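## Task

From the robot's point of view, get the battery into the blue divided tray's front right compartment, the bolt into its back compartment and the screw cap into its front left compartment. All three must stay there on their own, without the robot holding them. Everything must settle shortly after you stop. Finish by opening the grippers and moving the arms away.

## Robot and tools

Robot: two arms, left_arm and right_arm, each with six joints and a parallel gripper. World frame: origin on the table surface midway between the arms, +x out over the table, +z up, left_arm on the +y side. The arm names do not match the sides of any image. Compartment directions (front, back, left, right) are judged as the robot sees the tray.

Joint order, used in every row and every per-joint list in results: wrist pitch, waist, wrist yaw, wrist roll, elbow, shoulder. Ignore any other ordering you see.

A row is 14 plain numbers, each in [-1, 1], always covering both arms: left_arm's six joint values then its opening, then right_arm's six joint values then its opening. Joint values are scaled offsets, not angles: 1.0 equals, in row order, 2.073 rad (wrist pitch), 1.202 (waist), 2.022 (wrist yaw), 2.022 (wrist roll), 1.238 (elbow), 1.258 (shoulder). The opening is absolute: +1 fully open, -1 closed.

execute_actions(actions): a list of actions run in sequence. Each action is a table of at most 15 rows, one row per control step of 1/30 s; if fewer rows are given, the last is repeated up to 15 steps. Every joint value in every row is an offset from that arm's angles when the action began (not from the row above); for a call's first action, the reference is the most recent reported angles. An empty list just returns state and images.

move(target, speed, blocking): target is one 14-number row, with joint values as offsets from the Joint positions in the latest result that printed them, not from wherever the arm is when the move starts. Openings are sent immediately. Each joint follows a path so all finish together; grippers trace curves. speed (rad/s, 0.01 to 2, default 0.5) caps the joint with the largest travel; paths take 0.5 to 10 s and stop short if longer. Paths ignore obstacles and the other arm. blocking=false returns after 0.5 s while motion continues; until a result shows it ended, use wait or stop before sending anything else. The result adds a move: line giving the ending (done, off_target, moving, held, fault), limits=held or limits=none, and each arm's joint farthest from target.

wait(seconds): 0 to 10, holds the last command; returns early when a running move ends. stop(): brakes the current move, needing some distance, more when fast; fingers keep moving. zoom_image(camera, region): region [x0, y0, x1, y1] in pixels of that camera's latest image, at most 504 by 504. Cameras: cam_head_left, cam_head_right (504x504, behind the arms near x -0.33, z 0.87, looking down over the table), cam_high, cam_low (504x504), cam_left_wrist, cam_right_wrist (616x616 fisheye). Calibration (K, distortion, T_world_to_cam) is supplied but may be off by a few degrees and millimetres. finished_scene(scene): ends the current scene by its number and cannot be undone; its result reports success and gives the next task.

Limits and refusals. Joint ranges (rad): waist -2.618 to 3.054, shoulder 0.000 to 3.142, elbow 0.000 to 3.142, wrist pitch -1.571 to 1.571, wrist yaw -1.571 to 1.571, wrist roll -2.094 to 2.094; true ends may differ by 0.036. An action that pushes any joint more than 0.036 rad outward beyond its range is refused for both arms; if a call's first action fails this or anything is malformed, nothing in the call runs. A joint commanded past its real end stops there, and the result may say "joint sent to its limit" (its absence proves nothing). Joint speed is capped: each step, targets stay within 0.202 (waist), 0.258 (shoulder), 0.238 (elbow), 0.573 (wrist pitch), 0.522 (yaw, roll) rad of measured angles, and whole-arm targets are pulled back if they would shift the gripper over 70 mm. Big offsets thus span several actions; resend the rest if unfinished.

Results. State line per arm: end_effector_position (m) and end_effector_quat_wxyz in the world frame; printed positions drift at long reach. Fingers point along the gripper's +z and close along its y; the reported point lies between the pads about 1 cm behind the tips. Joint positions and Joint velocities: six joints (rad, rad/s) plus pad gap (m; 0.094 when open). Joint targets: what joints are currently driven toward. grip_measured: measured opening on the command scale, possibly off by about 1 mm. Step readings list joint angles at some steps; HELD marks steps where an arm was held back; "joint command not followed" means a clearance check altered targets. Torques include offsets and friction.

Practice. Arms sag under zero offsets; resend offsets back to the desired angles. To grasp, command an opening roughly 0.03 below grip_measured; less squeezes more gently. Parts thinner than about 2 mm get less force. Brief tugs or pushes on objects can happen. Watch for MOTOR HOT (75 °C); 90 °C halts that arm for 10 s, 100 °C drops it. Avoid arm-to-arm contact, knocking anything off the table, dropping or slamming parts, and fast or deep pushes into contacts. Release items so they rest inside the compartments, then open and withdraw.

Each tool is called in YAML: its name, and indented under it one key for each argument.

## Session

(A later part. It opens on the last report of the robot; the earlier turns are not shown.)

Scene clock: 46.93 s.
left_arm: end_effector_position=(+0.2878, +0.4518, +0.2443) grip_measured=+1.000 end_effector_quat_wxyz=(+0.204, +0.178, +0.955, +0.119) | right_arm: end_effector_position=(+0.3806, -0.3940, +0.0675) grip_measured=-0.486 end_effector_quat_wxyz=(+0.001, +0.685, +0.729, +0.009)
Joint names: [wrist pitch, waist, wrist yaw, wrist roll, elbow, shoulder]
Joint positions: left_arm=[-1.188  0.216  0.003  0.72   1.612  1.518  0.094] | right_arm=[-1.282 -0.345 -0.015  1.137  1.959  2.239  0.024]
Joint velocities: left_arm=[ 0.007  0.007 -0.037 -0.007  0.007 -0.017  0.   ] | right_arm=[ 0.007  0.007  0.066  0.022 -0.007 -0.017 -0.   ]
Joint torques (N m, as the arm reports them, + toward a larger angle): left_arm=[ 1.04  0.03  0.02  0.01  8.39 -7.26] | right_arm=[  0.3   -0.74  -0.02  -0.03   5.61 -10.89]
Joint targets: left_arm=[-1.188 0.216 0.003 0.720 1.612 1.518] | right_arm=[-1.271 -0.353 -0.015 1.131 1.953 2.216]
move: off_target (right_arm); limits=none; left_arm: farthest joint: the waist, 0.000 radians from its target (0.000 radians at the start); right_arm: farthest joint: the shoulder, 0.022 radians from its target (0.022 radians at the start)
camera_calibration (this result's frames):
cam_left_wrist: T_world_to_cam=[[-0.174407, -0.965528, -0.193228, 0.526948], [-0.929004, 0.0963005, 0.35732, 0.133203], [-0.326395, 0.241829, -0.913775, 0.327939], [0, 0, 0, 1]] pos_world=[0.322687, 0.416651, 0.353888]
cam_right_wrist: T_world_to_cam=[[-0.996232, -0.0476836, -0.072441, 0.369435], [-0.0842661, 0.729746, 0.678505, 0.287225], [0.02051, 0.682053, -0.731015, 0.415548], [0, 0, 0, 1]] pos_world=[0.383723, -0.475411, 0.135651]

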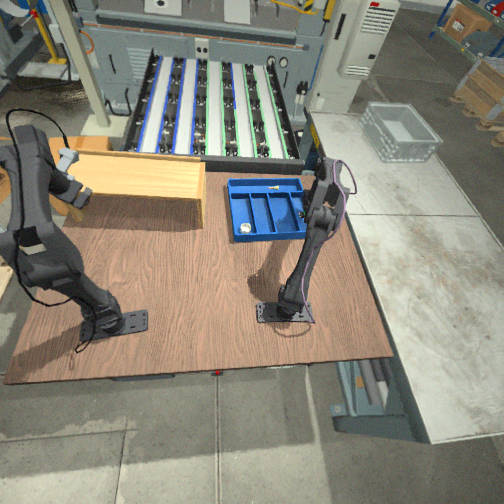

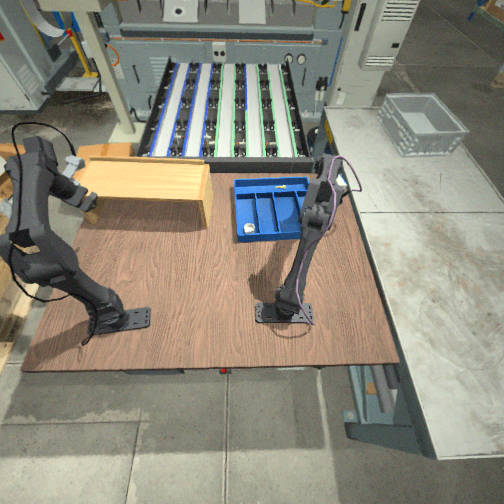

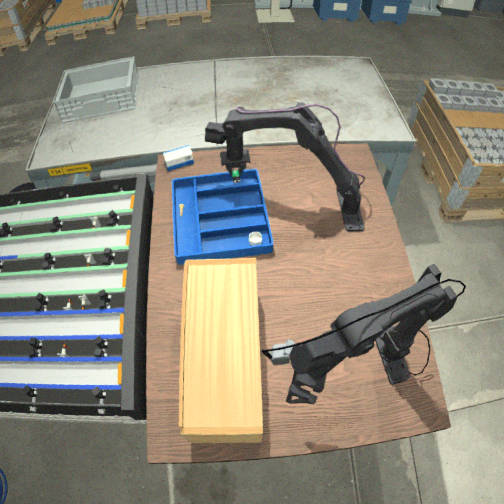

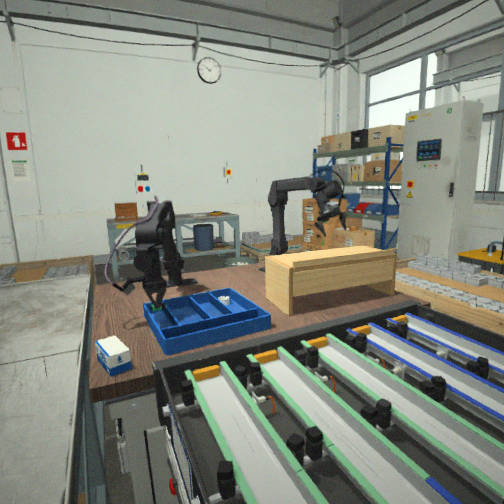

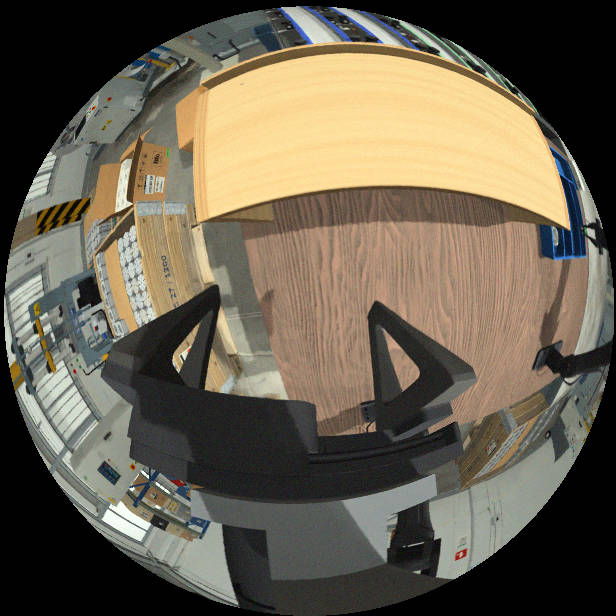

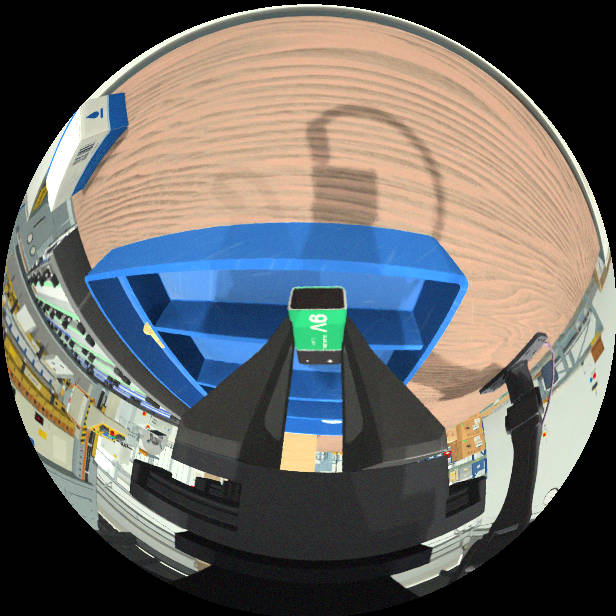

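move:
  target: [0,0,0,0,0,0,1, 0.049,-0.006,0,-0.003,-0.077,-0.018,-0.525]
  speed: 0.15

Scene clock: 48.60 s.
left_arm: end_effector_position=(+0.2878, +0.4518, +0.2443) grip_measured=+1.000 end_effector_quat_wxyz=(+0.204, +0.178, +0.955, +0.119) | right_arm: end_effector_position=(+0.3792, -0.3935, +0.0452) grip_measured=-0.486 end_effector_quat_wxyz=(+0.002, +0.685, +0.729, +0.009)
Joint names: [wrist pitch, waist, wrist yaw, wrist roll, elbow, shoulder]
Joint positions: left_arm=[-1.188  0.216  0.003  0.72   1.612  1.518  0.094] | right_arm=[-1.191 -0.345 -0.015  1.136  1.87   2.239  0.024]
Joint velocities: left_arm=[-0.007 -0.022  0.022 -0.007  0.002  0.037  0.   ] | right_arm=[-0.007  0.012 -0.037 -0.051 -0.007 -0.032 -0.   ]
Joint torques (N m, as the arm reports them, + toward a larger angle): left_arm=[ 1.06 -0.02  0.05  0.02  8.36 -7.28] | right_arm=[  0.27  -0.64  -0.02  -0.04   5.53 -10.83]
Joint targets: left_arm=[-1.188 0.216 0.003 0.720 1.612 1.518] | right_arm=[-1.180 -0.352 -0.015 1.130 1.864 2.216]
move: off_target (right_arm); limits=none; left_arm: farthest joint: the waist, 0.000 radians from its target (0.000 radians at the start); right_arm: farthest joint: the shoulder, 0.022 radians from its target (0.022 radians at the start)
camera_calibration (this result's frames):
cam_left_wrist: T_world_to_cam=[[-0.174407, -0.965528, -0.193228, 0.526948], [-0.929004, 0.0963005, 0.35732, 0.133203], [-0.326395, 0.241829, -0.913775, 0.327939], [0, 0, 0, 1]] pos_world=[0.322687, 0.416651, 0.353888]
cam_right_wrist: T_world_to_cam=[[-0.996065, -0.0484952, -0.074185, 0.366232], [-0.0860333, 0.73016, 0.677838, 0.302754], [0.021295, 0.681553, -0.731459, 0.398429], [0, 0, 0, 1]] pos_world=[0.382353, -0.474849, 0.113385]

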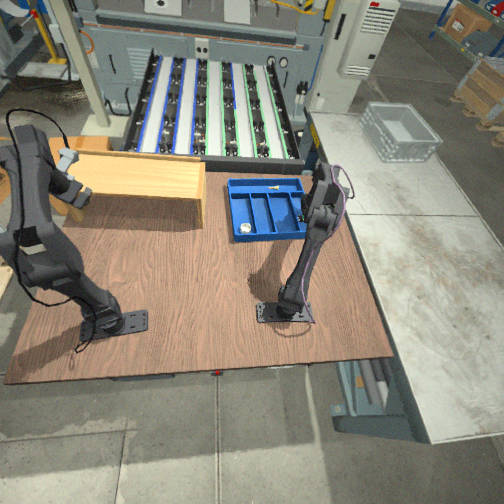

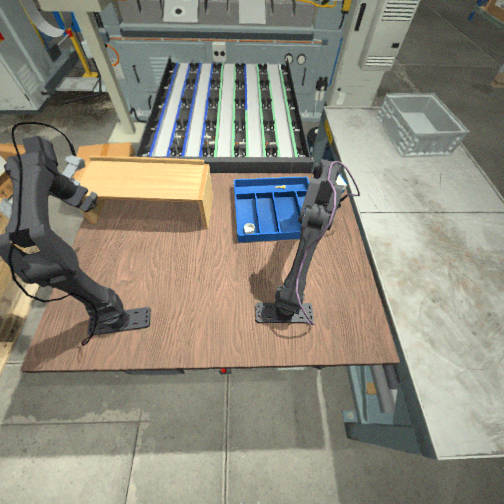

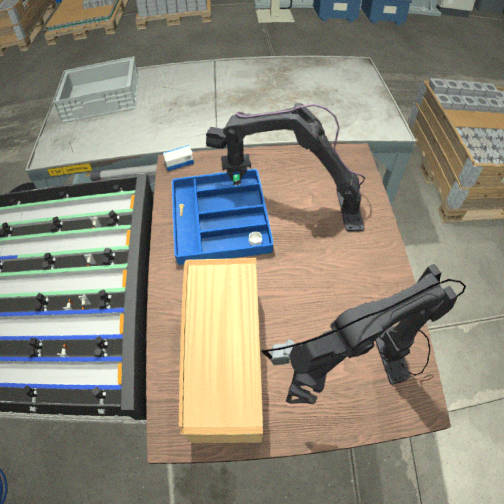

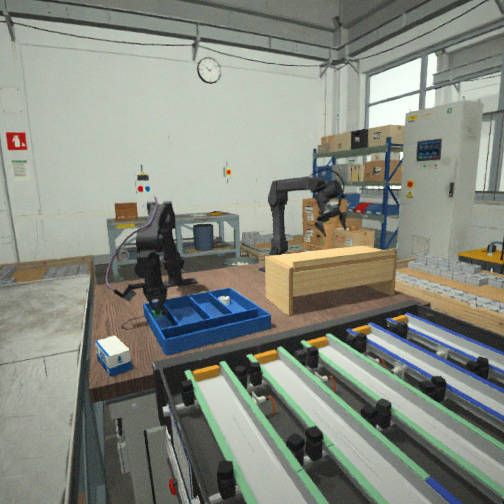

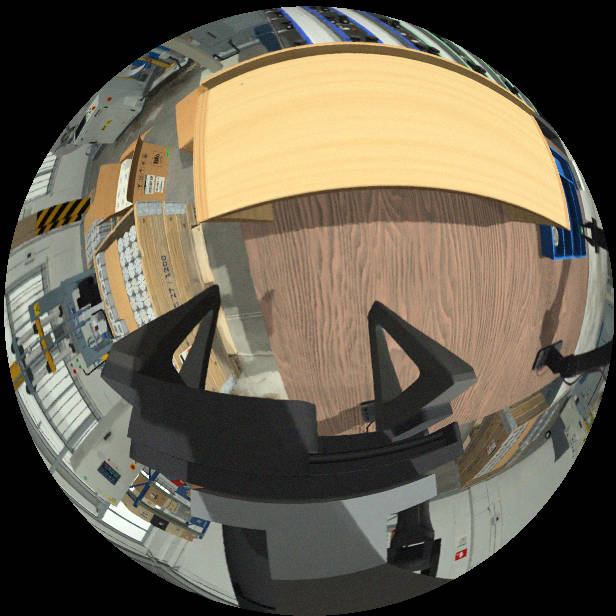

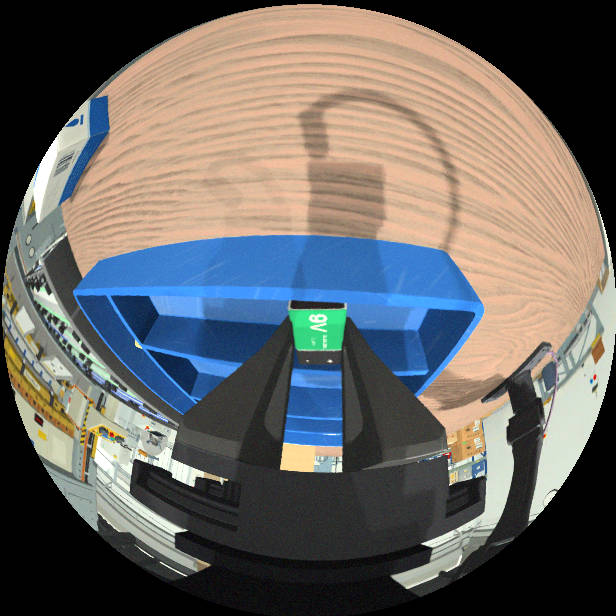

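zoom_image:
  camera: "cam_right_wrist"
  region: [160, 260, 480, 420]

Region (160, 260, 480, 420) of cam_right_wrist's 616x616 image, scaled by 1.575, with more detail than that image has.

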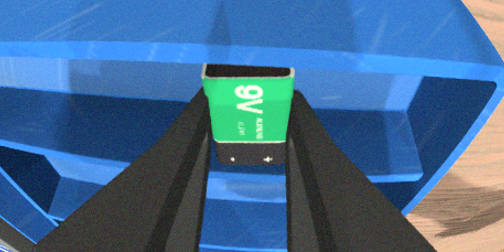

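move:
  target: [0,0,0,0,0,0,1, 0.042,0.01,0,0,-0.0655,-0.018,-0.525]
  speed: 0.12

Scene clock: 50.53 s.
left_arm: end_effector_position=(+0.2878, +0.4518, +0.2443) grip_measured=+1.000 end_effector_quat_wxyz=(+0.204, +0.178, +0.955, +0.119) | right_arm: end_effector_position=(+0.3768, -0.3925, +0.0267) grip_measured=-0.486 end_effector_quat_wxyz=(+0.003, +0.685, +0.729, +0.010)
Joint names: [wrist pitch, waist, wrist yaw, wrist roll, elbow, shoulder]
Joint positions: left_arm=[-1.188  0.216  0.003  0.72   1.612  1.518  0.094] | right_arm=[-1.115 -0.345 -0.015  1.136  1.795  2.239  0.024]
Joint velocities: left_arm=[-0.095 -0.012  0.022 -0.007  0.007 -0.012  0.   ] | right_arm=[ 0.022 -0.012  0.051  0.022  0.017 -0.002  0.   ]
Joint torques (N m, as the arm reports them, + toward a larger angle): left_arm=[ 1.04 -0.09  0.04  0.03  8.62 -7.48] | right_arm=[  0.3    1.04  -0.02   0.     5.46 -10.86]
Joint targets: left_arm=[-1.188 0.216 0.003 0.720 1.612 1.518] | right_arm=[-1.104 -0.333 -0.015 1.136 1.789 2.216]
move: off_target (right_arm); limits=none; left_arm: farthest joint: the waist, 0.000 radians from its target (0.000 radians at the start); right_arm: farthest joint: the shoulder, 0.022 radians from its target (0.022 radians at the start)
camera_calibration (this result's frames):
cam_left_wrist: T_world_to_cam=[[-0.174407, -0.965528, -0.193228, 0.526948], [-0.929004, 0.0963005, 0.35732, 0.133203], [-0.326395, 0.241829, -0.913775, 0.327939], [0, 0, 0, 1]] pos_world=[0.322687, 0.416651, 0.353888]
cam_right_wrist: T_world_to_cam=[[-0.995931, -0.0485473, -0.0759209, 0.362451], [-0.087237, 0.73063, 0.677178, 0.315042], [0.022595, 0.681046, -0.731892, 0.383624], [0, 0, 0, 1]] pos_world=[0.379792, -0.473848, 0.0949498]

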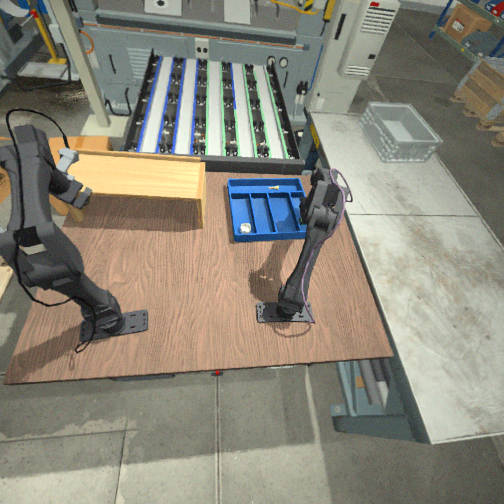

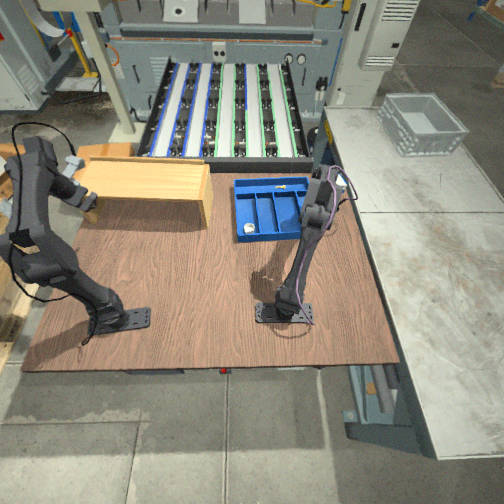

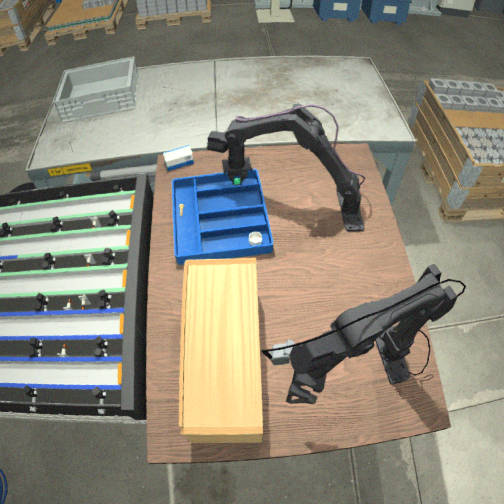

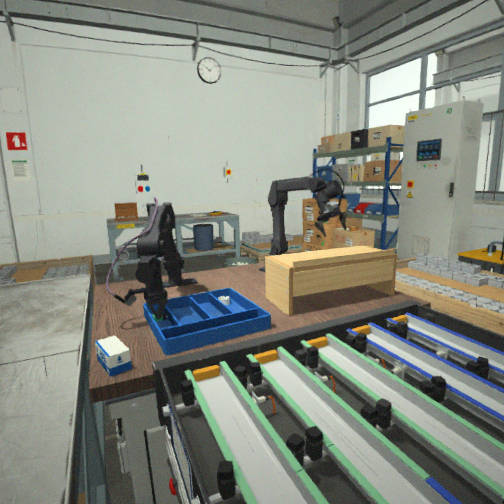

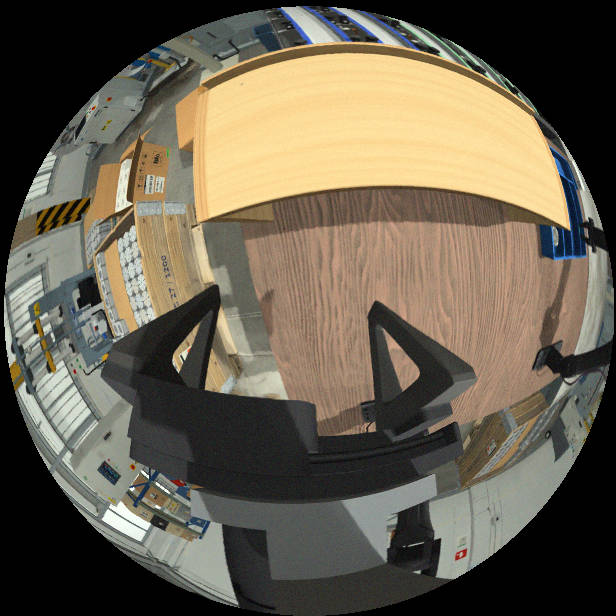

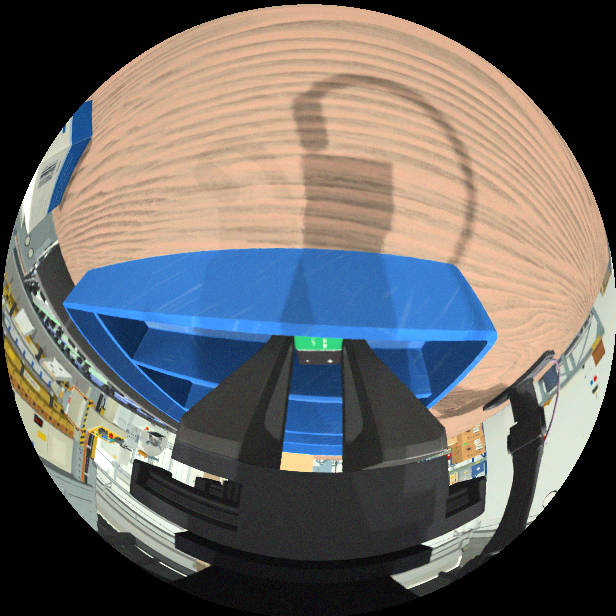

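execute_actions:
  actions:
    - [[0,0,0,0,0,0,1, 0.005,0,0,0,-0.008,-0.018,-0.50],[0,0,0,0,0,0,1, 0.005,0,0,0,-0.008,-0.018,-0.49],[0,0,0,0,0,0,1, 0.005,0,0,0,-0.008,-0.018,-0.48],[0,0,0,0,0,0,1, 0.005,0,0,0,-0.008,-0.018,-0.47],[0,0,0,0,0,0,1, 0.005,0,0,0,-0.008,-0.018,-0.46],[0,0,0,0,0,0,1, 0.005,0,0,0,-0.008,-0.018,-0.45],[0,0,0,0,0,0,1, 0.005,0,0,0,-0.008,-0.018,-0.43],[0,0,0,0,0,0,1, 0.005,0,0,0,-0.008,-0.018,-0.41],[0,0,0,0,0,0,1, 0.005,0,0,0,-0.008,-0.018,-0.38],[0,0,0,0,0,0,1, 0.005,0,0,0,-0.008,-0.018,-0.35],[0,0,0,0,0,0,1, 0.005,0,0,0,-0.008,-0.018,-0.32],[0,0,0,0,0,0,1, 0.005,0,0,0,-0.008,-0.018,-0.28],[0,0,0,0,0,0,1, 0.005,0,0,0,-0.008,-0.018,-0.24],[0,0,0,0,0,0,1, 0.005,0,0,0,-0.008,-0.018,-0.2]]

Scene clock: 51.27 s.
left_arm: end_effector_position=(+0.2878, +0.4518, +0.2443) grip_measured=+1.000 end_effector_quat_wxyz=(+0.204, +0.178, +0.955, +0.119) | right_arm: end_effector_position=(+0.3769, -0.3925, +0.0267) grip_measured=-0.208 end_effector_quat_wxyz=(+0.003, +0.685, +0.729, +0.010)
Joint names: [wrist pitch, waist, wrist yaw, wrist roll, elbow, shoulder]
Joint positions: left_arm=[-1.188  0.216  0.003  0.72   1.612  1.518  0.094] | right_arm=[-1.114 -0.345 -0.015  1.136  1.795  2.239  0.037]
Joint velocities: left_arm=[ 0.051  0.012 -0.037  0.066 -0.007  0.017  0.   ] | right_arm=[ 0.066 -0.012 -0.037  0.022  0.007  0.007  0.01 ]
Joint torques (N m, as the arm reports them, + toward a larger angle): left_arm=[ 1.07 -0.08  0.04  0.02  8.57 -7.38] | right_arm=[  0.28  -0.04  -0.01   0.01   5.   -10.99]
Joint targets: left_arm=[-1.188 0.216 0.003 0.720 1.612 1.518] | right_arm=[-1.104 -0.345 -0.015 1.136 1.786 2.216]
Step readings (joint positions):
0: left_arm=[-1.188 0.216 0.003 0.720 1.612 1.518] | right_arm=[-1.114 -0.345 -0.015 1.136 1.795 2.239]
1: left_arm=[-1.188 0.216 0.003 0.720 1.612 1.518] | right_arm=[-1.114 -0.345 -0.015 1.136 1.795 2.239]
2: left_arm=[-1.188 0.216 0.003 0.720 1.612 1.518] | right_arm=[-1.114 -0.345 -0.015 1.136 1.795 2.239]
4: left_arm=[-1.188 0.216 0.003 0.720 1.612 1.518] | right_arm=[-1.114 -0.345 -0.015 1.136 1.795 2.239]
8: left_arm=[-1.188 0.216 0.003 0.720 1.612 1.518] | right_arm=[-1.114 -0.345 -0.015 1.136 1.795 2.239]
15: Joint positions above
camera_calibration (this result's frames):
cam_left_wrist: T_world_to_cam=[[-0.174407, -0.965528, -0.193228, 0.526948], [-0.929004, 0.0963005, 0.35732, 0.133203], [-0.326395, 0.241829, -0.913775, 0.327939], [0, 0, 0, 1]] pos_world=[0.322687, 0.416651, 0.353888]
cam_right_wrist: T_world_to_cam=[[-0.995904, -0.0485578, -0.0762681, 0.362532], [-0.0874776, 0.730724, 0.677045, 0.315205], [0.022855, 0.680944, -0.731979, 0.383511], [0, 0, 0, 1]] pos_world=[0.379856, -0.473873, 0.0949633]

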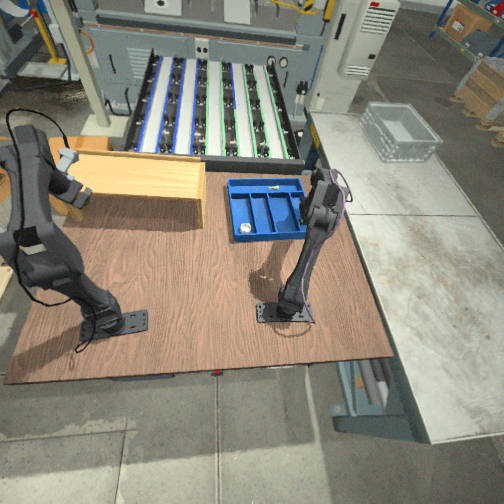

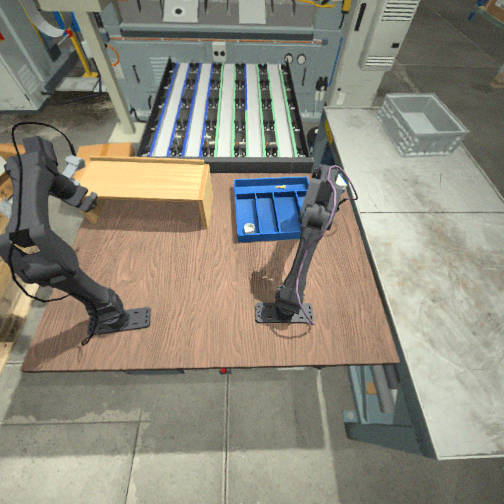

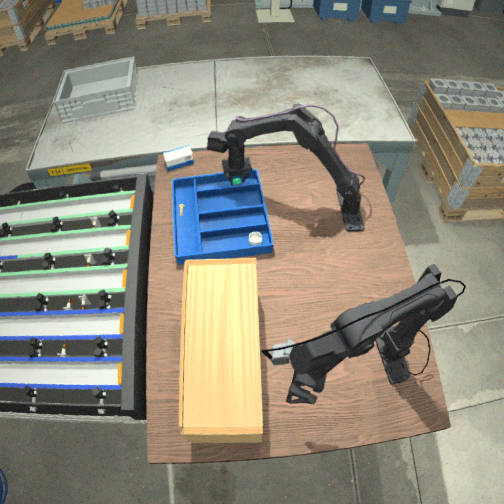

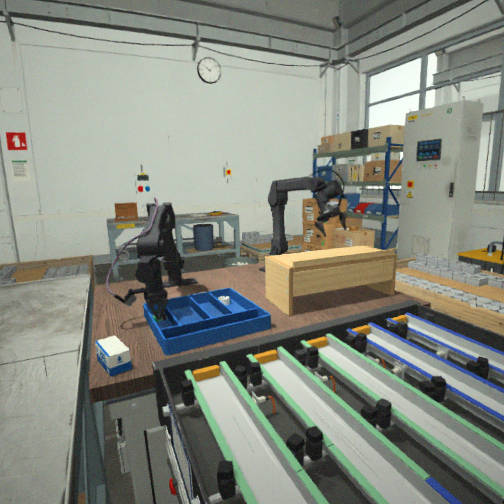

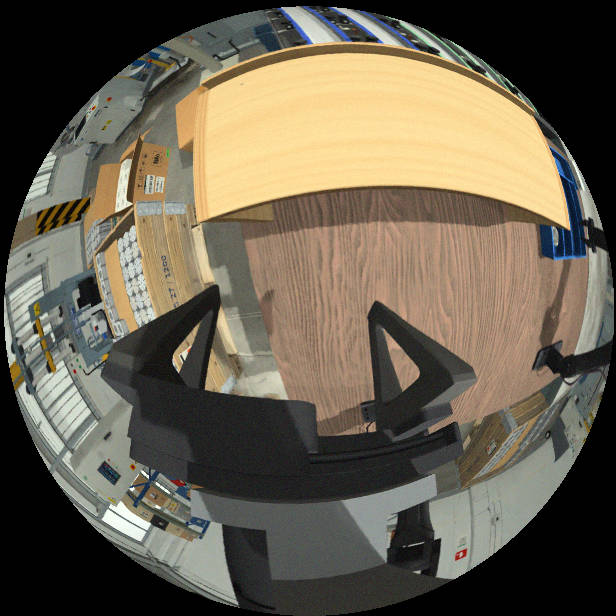

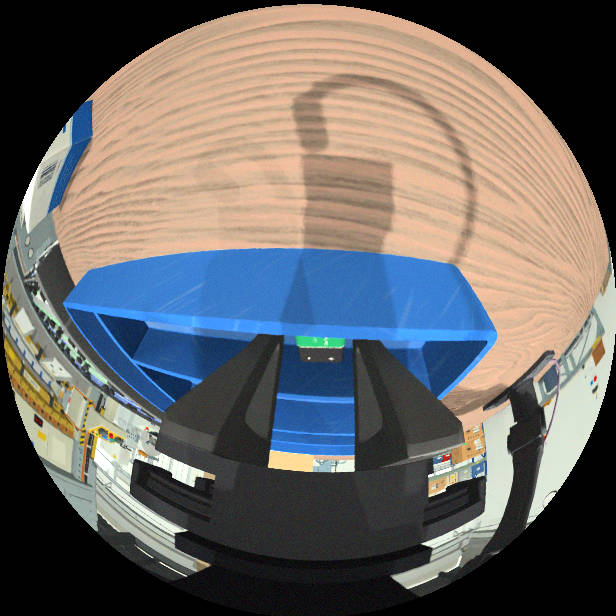

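move:
  target: [0,0,0,0,0,0,1, -0.228,0,0,0,0.109,-0.286,-0.1]
  speed: 0.4

Scene clock: 53.40 s.
left_arm: end_effector_position=(+0.2878, +0.4518, +0.2443) grip_measured=+1.000 end_effector_quat_wxyz=(+0.204, +0.178, +0.955, +0.119) | right_arm: end_effector_position=(+0.3021, -0.3634, +0.1826) grip_measured=-0.103 end_effector_quat_wxyz=(+0.006, +0.685, +0.729, +0.011)
Joint names: [wrist pitch, waist, wrist yaw, wrist roll, elbow, shoulder]
Joint positions: left_arm=[-1.188  0.216  0.003  0.72   1.612  1.518  0.094] | right_arm=[-1.562 -0.345 -0.015  1.136  1.906  1.897  0.042]
Joint velocities: left_arm=[-0.037  0.002 -0.095  0.007 -0.027 -0.022  0.   ] | right_arm=[-0.022 -0.012 -0.081 -0.007  0.007  0.002  0.   ]
Joint torques (N m, as the arm reports them, + toward a larger angle): left_arm=[ 1.03 -0.14  0.03  0.02  8.51 -7.27] | right_arm=[ 0.14 -0.04 -0.01  0.    8.11 -8.06]
Joint targets: left_arm=[-1.188 0.216 0.003 0.720 1.612 1.518] | right_arm=[-1.574 -0.345 -0.015 1.136 1.930 1.879]
joint sent to its limit (right arm) — the command would take the wrist pitch past its lower limit, so that joint was sent only as far as its limit.
move: off_target (right_arm); limits=none; left_arm: farthest joint: the waist, 0.000 radians from its target (0.000 radians at the start); right_arm: farthest joint: the wrist pitch, 0.025 radians from its target (0.472 radians at the start)
camera_calibration (this result's frames):
cam_left_wrist: T_world_to_cam=[[-0.174407, -0.965528, -0.193228, 0.526948], [-0.929004, 0.0963005, 0.35732, 0.133203], [-0.326395, 0.241829, -0.913775, 0.327939], [0, 0, 0, 1]] pos_world=[0.322687, 0.416651, 0.353888]
cam_right_wrist: T_world_to_cam=[[-0.995542, -0.0486995, -0.0807799, 0.302056], [-0.0906011, 0.731944, 0.675314, 0.183478], [0.0262389, 0.679622, -0.733093, 0.478159], [0, 0, 0, 1]] pos_world=[0.304786, -0.444553, 0.251029]

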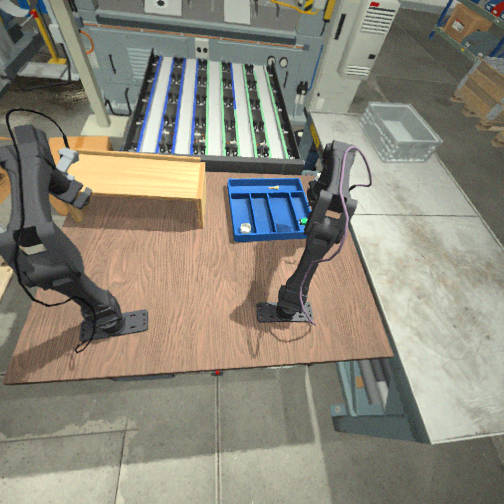

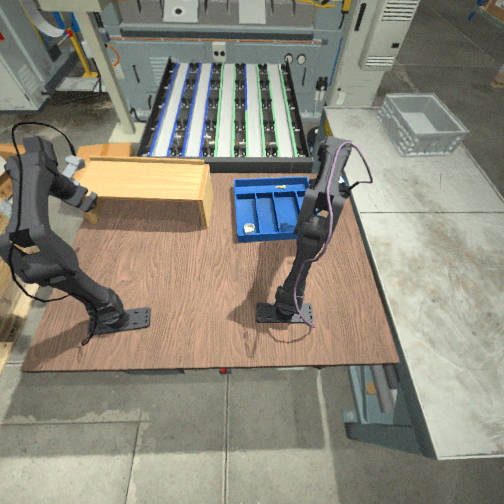

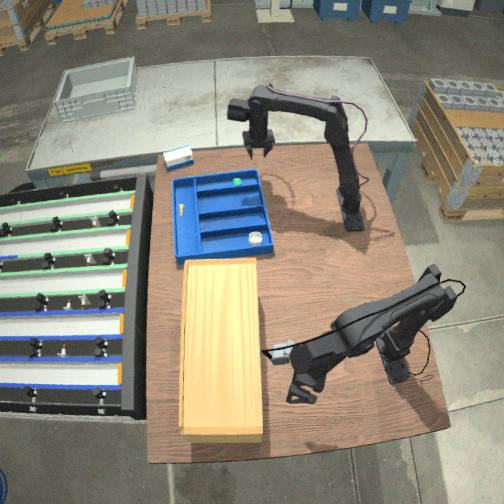

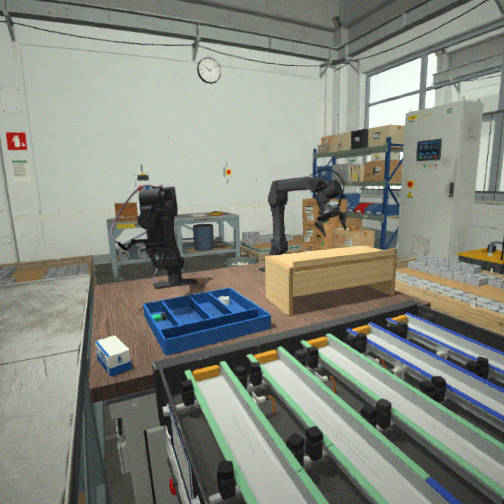

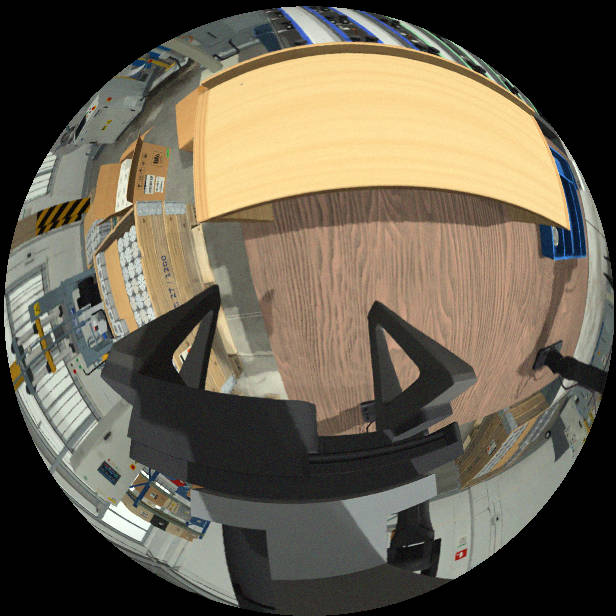

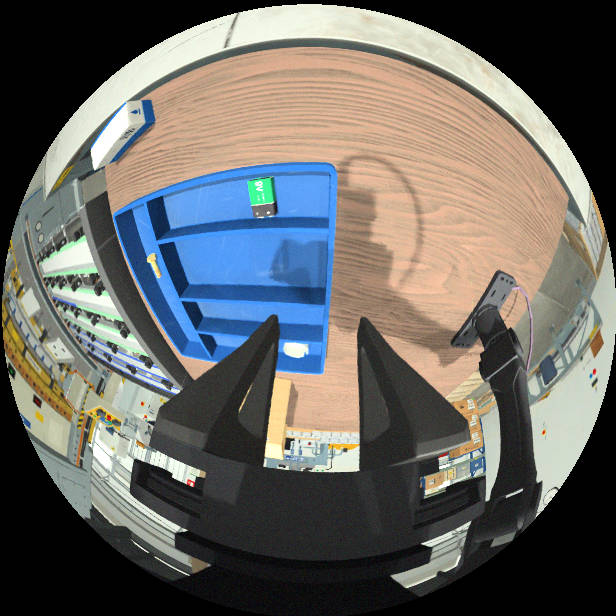

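move:
  target: [0,0,0,0,0,0,1, 0.05,0,0,0,-0.1,-0.25,0.5]
  speed: 0.5

Scene clock: 54.77 s.
left_arm: end_effector_position=(+0.2878, +0.4518, +0.2443) grip_measured=+1.000 end_effector_quat_wxyz=(+0.204, +0.178, +0.955, +0.119) | right_arm: end_effector_position=(+0.2781, -0.3540, +0.2499) grip_measured=+0.497 end_effector_quat_wxyz=(+0.131, +0.677, +0.722, +0.061)
Joint names: [wrist pitch, waist, wrist yaw, wrist roll, elbow, shoulder]
Joint positions: left_arm=[-1.188  0.216  0.003  0.72   1.612  1.518  0.094] | right_arm=[-1.472 -0.345 -0.015  1.136  1.791  1.6    0.07 ]
Joint velocities: left_arm=[ 0.051 -0.017 -0.007  0.022  0.002 -0.002  0.   ] | right_arm=[-0.022  0.002  0.051 -0.007 -0.027 -0.012 -0.001]
Joint torques (N m, as the arm reports them, + toward a larger angle): left_arm=[ 1.04 -0.14  0.03  0.03  8.42 -7.37] | right_arm=[ 0.86 -0.04 -0.02  0.01  5.22 -5.74]
Joint targets: left_arm=[-1.188 0.216 0.003 0.720 1.612 1.518] | right_arm=[-1.458 -0.345 -0.015 1.136 1.783 1.583]
move: done; limits=none; left_arm: farthest joint: the waist, 0.000 radians from its target (0.000 radians at the start); right_arm: farthest joint: the shoulder, 0.017 radians from its target (0.315 radians at the start)
camera_calibration (this result's frames):
cam_left_wrist: T_world_to_cam=[[-0.174407, -0.965528, -0.193228, 0.526948], [-0.929004, 0.0963005, 0.35732, 0.133203], [-0.326395, 0.241829, -0.913775, 0.327939], [0, 0, 0, 1]] pos_world=[0.322687, 0.416651, 0.353888]
cam_right_wrist: T_world_to_cam=[[-0.944408, -0.0686707, -0.321524, 0.322887], [-0.247189, 0.793102, 0.556675, 0.223827], [0.216775, 0.605205, -0.765987, 0.45063], [0, 0, 0, 1]] pos_world=[0.262579, -0.428069, 0.324394]

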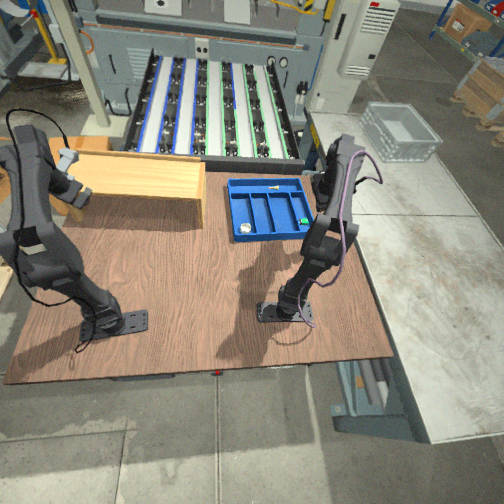

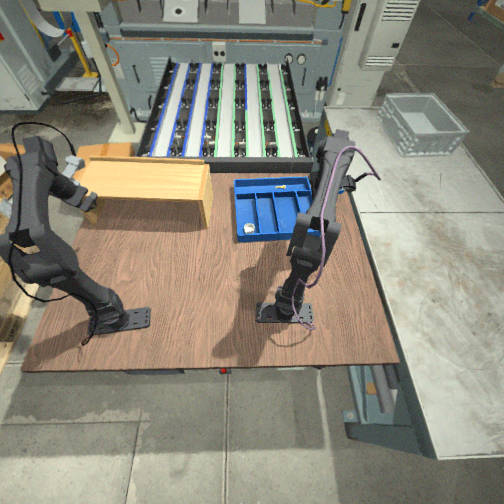

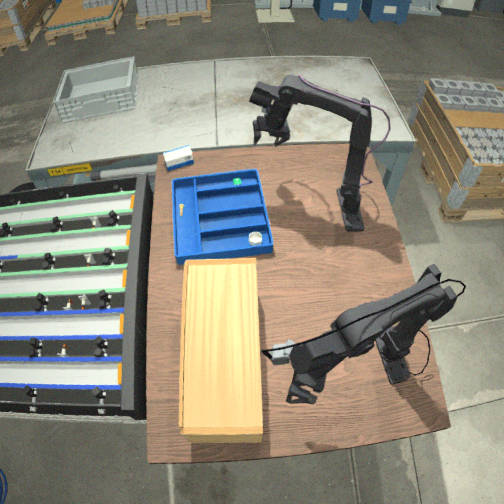

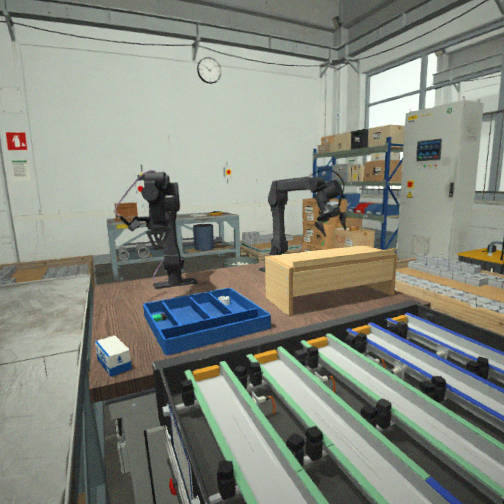

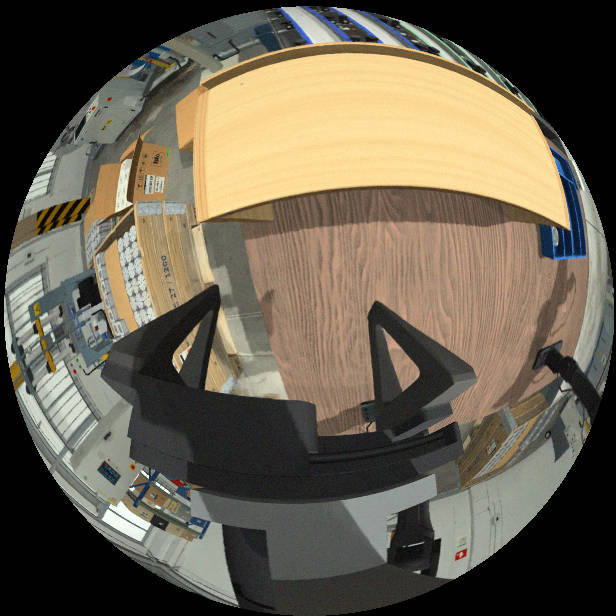

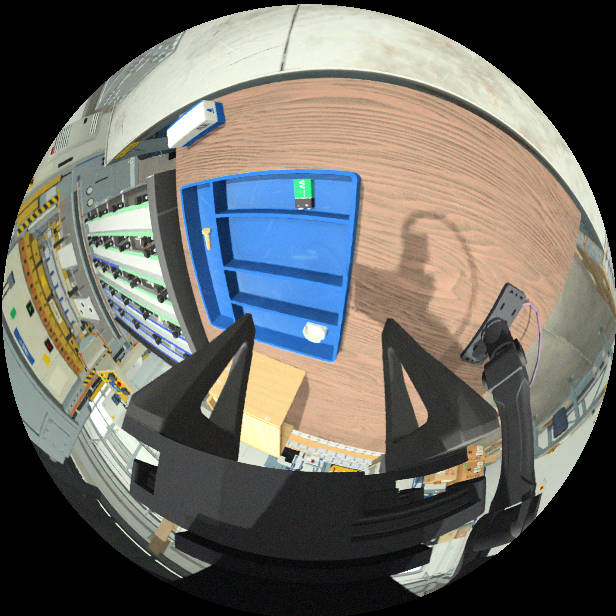

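finished_scene:
  scene: 2

The scene is finished: the task was done.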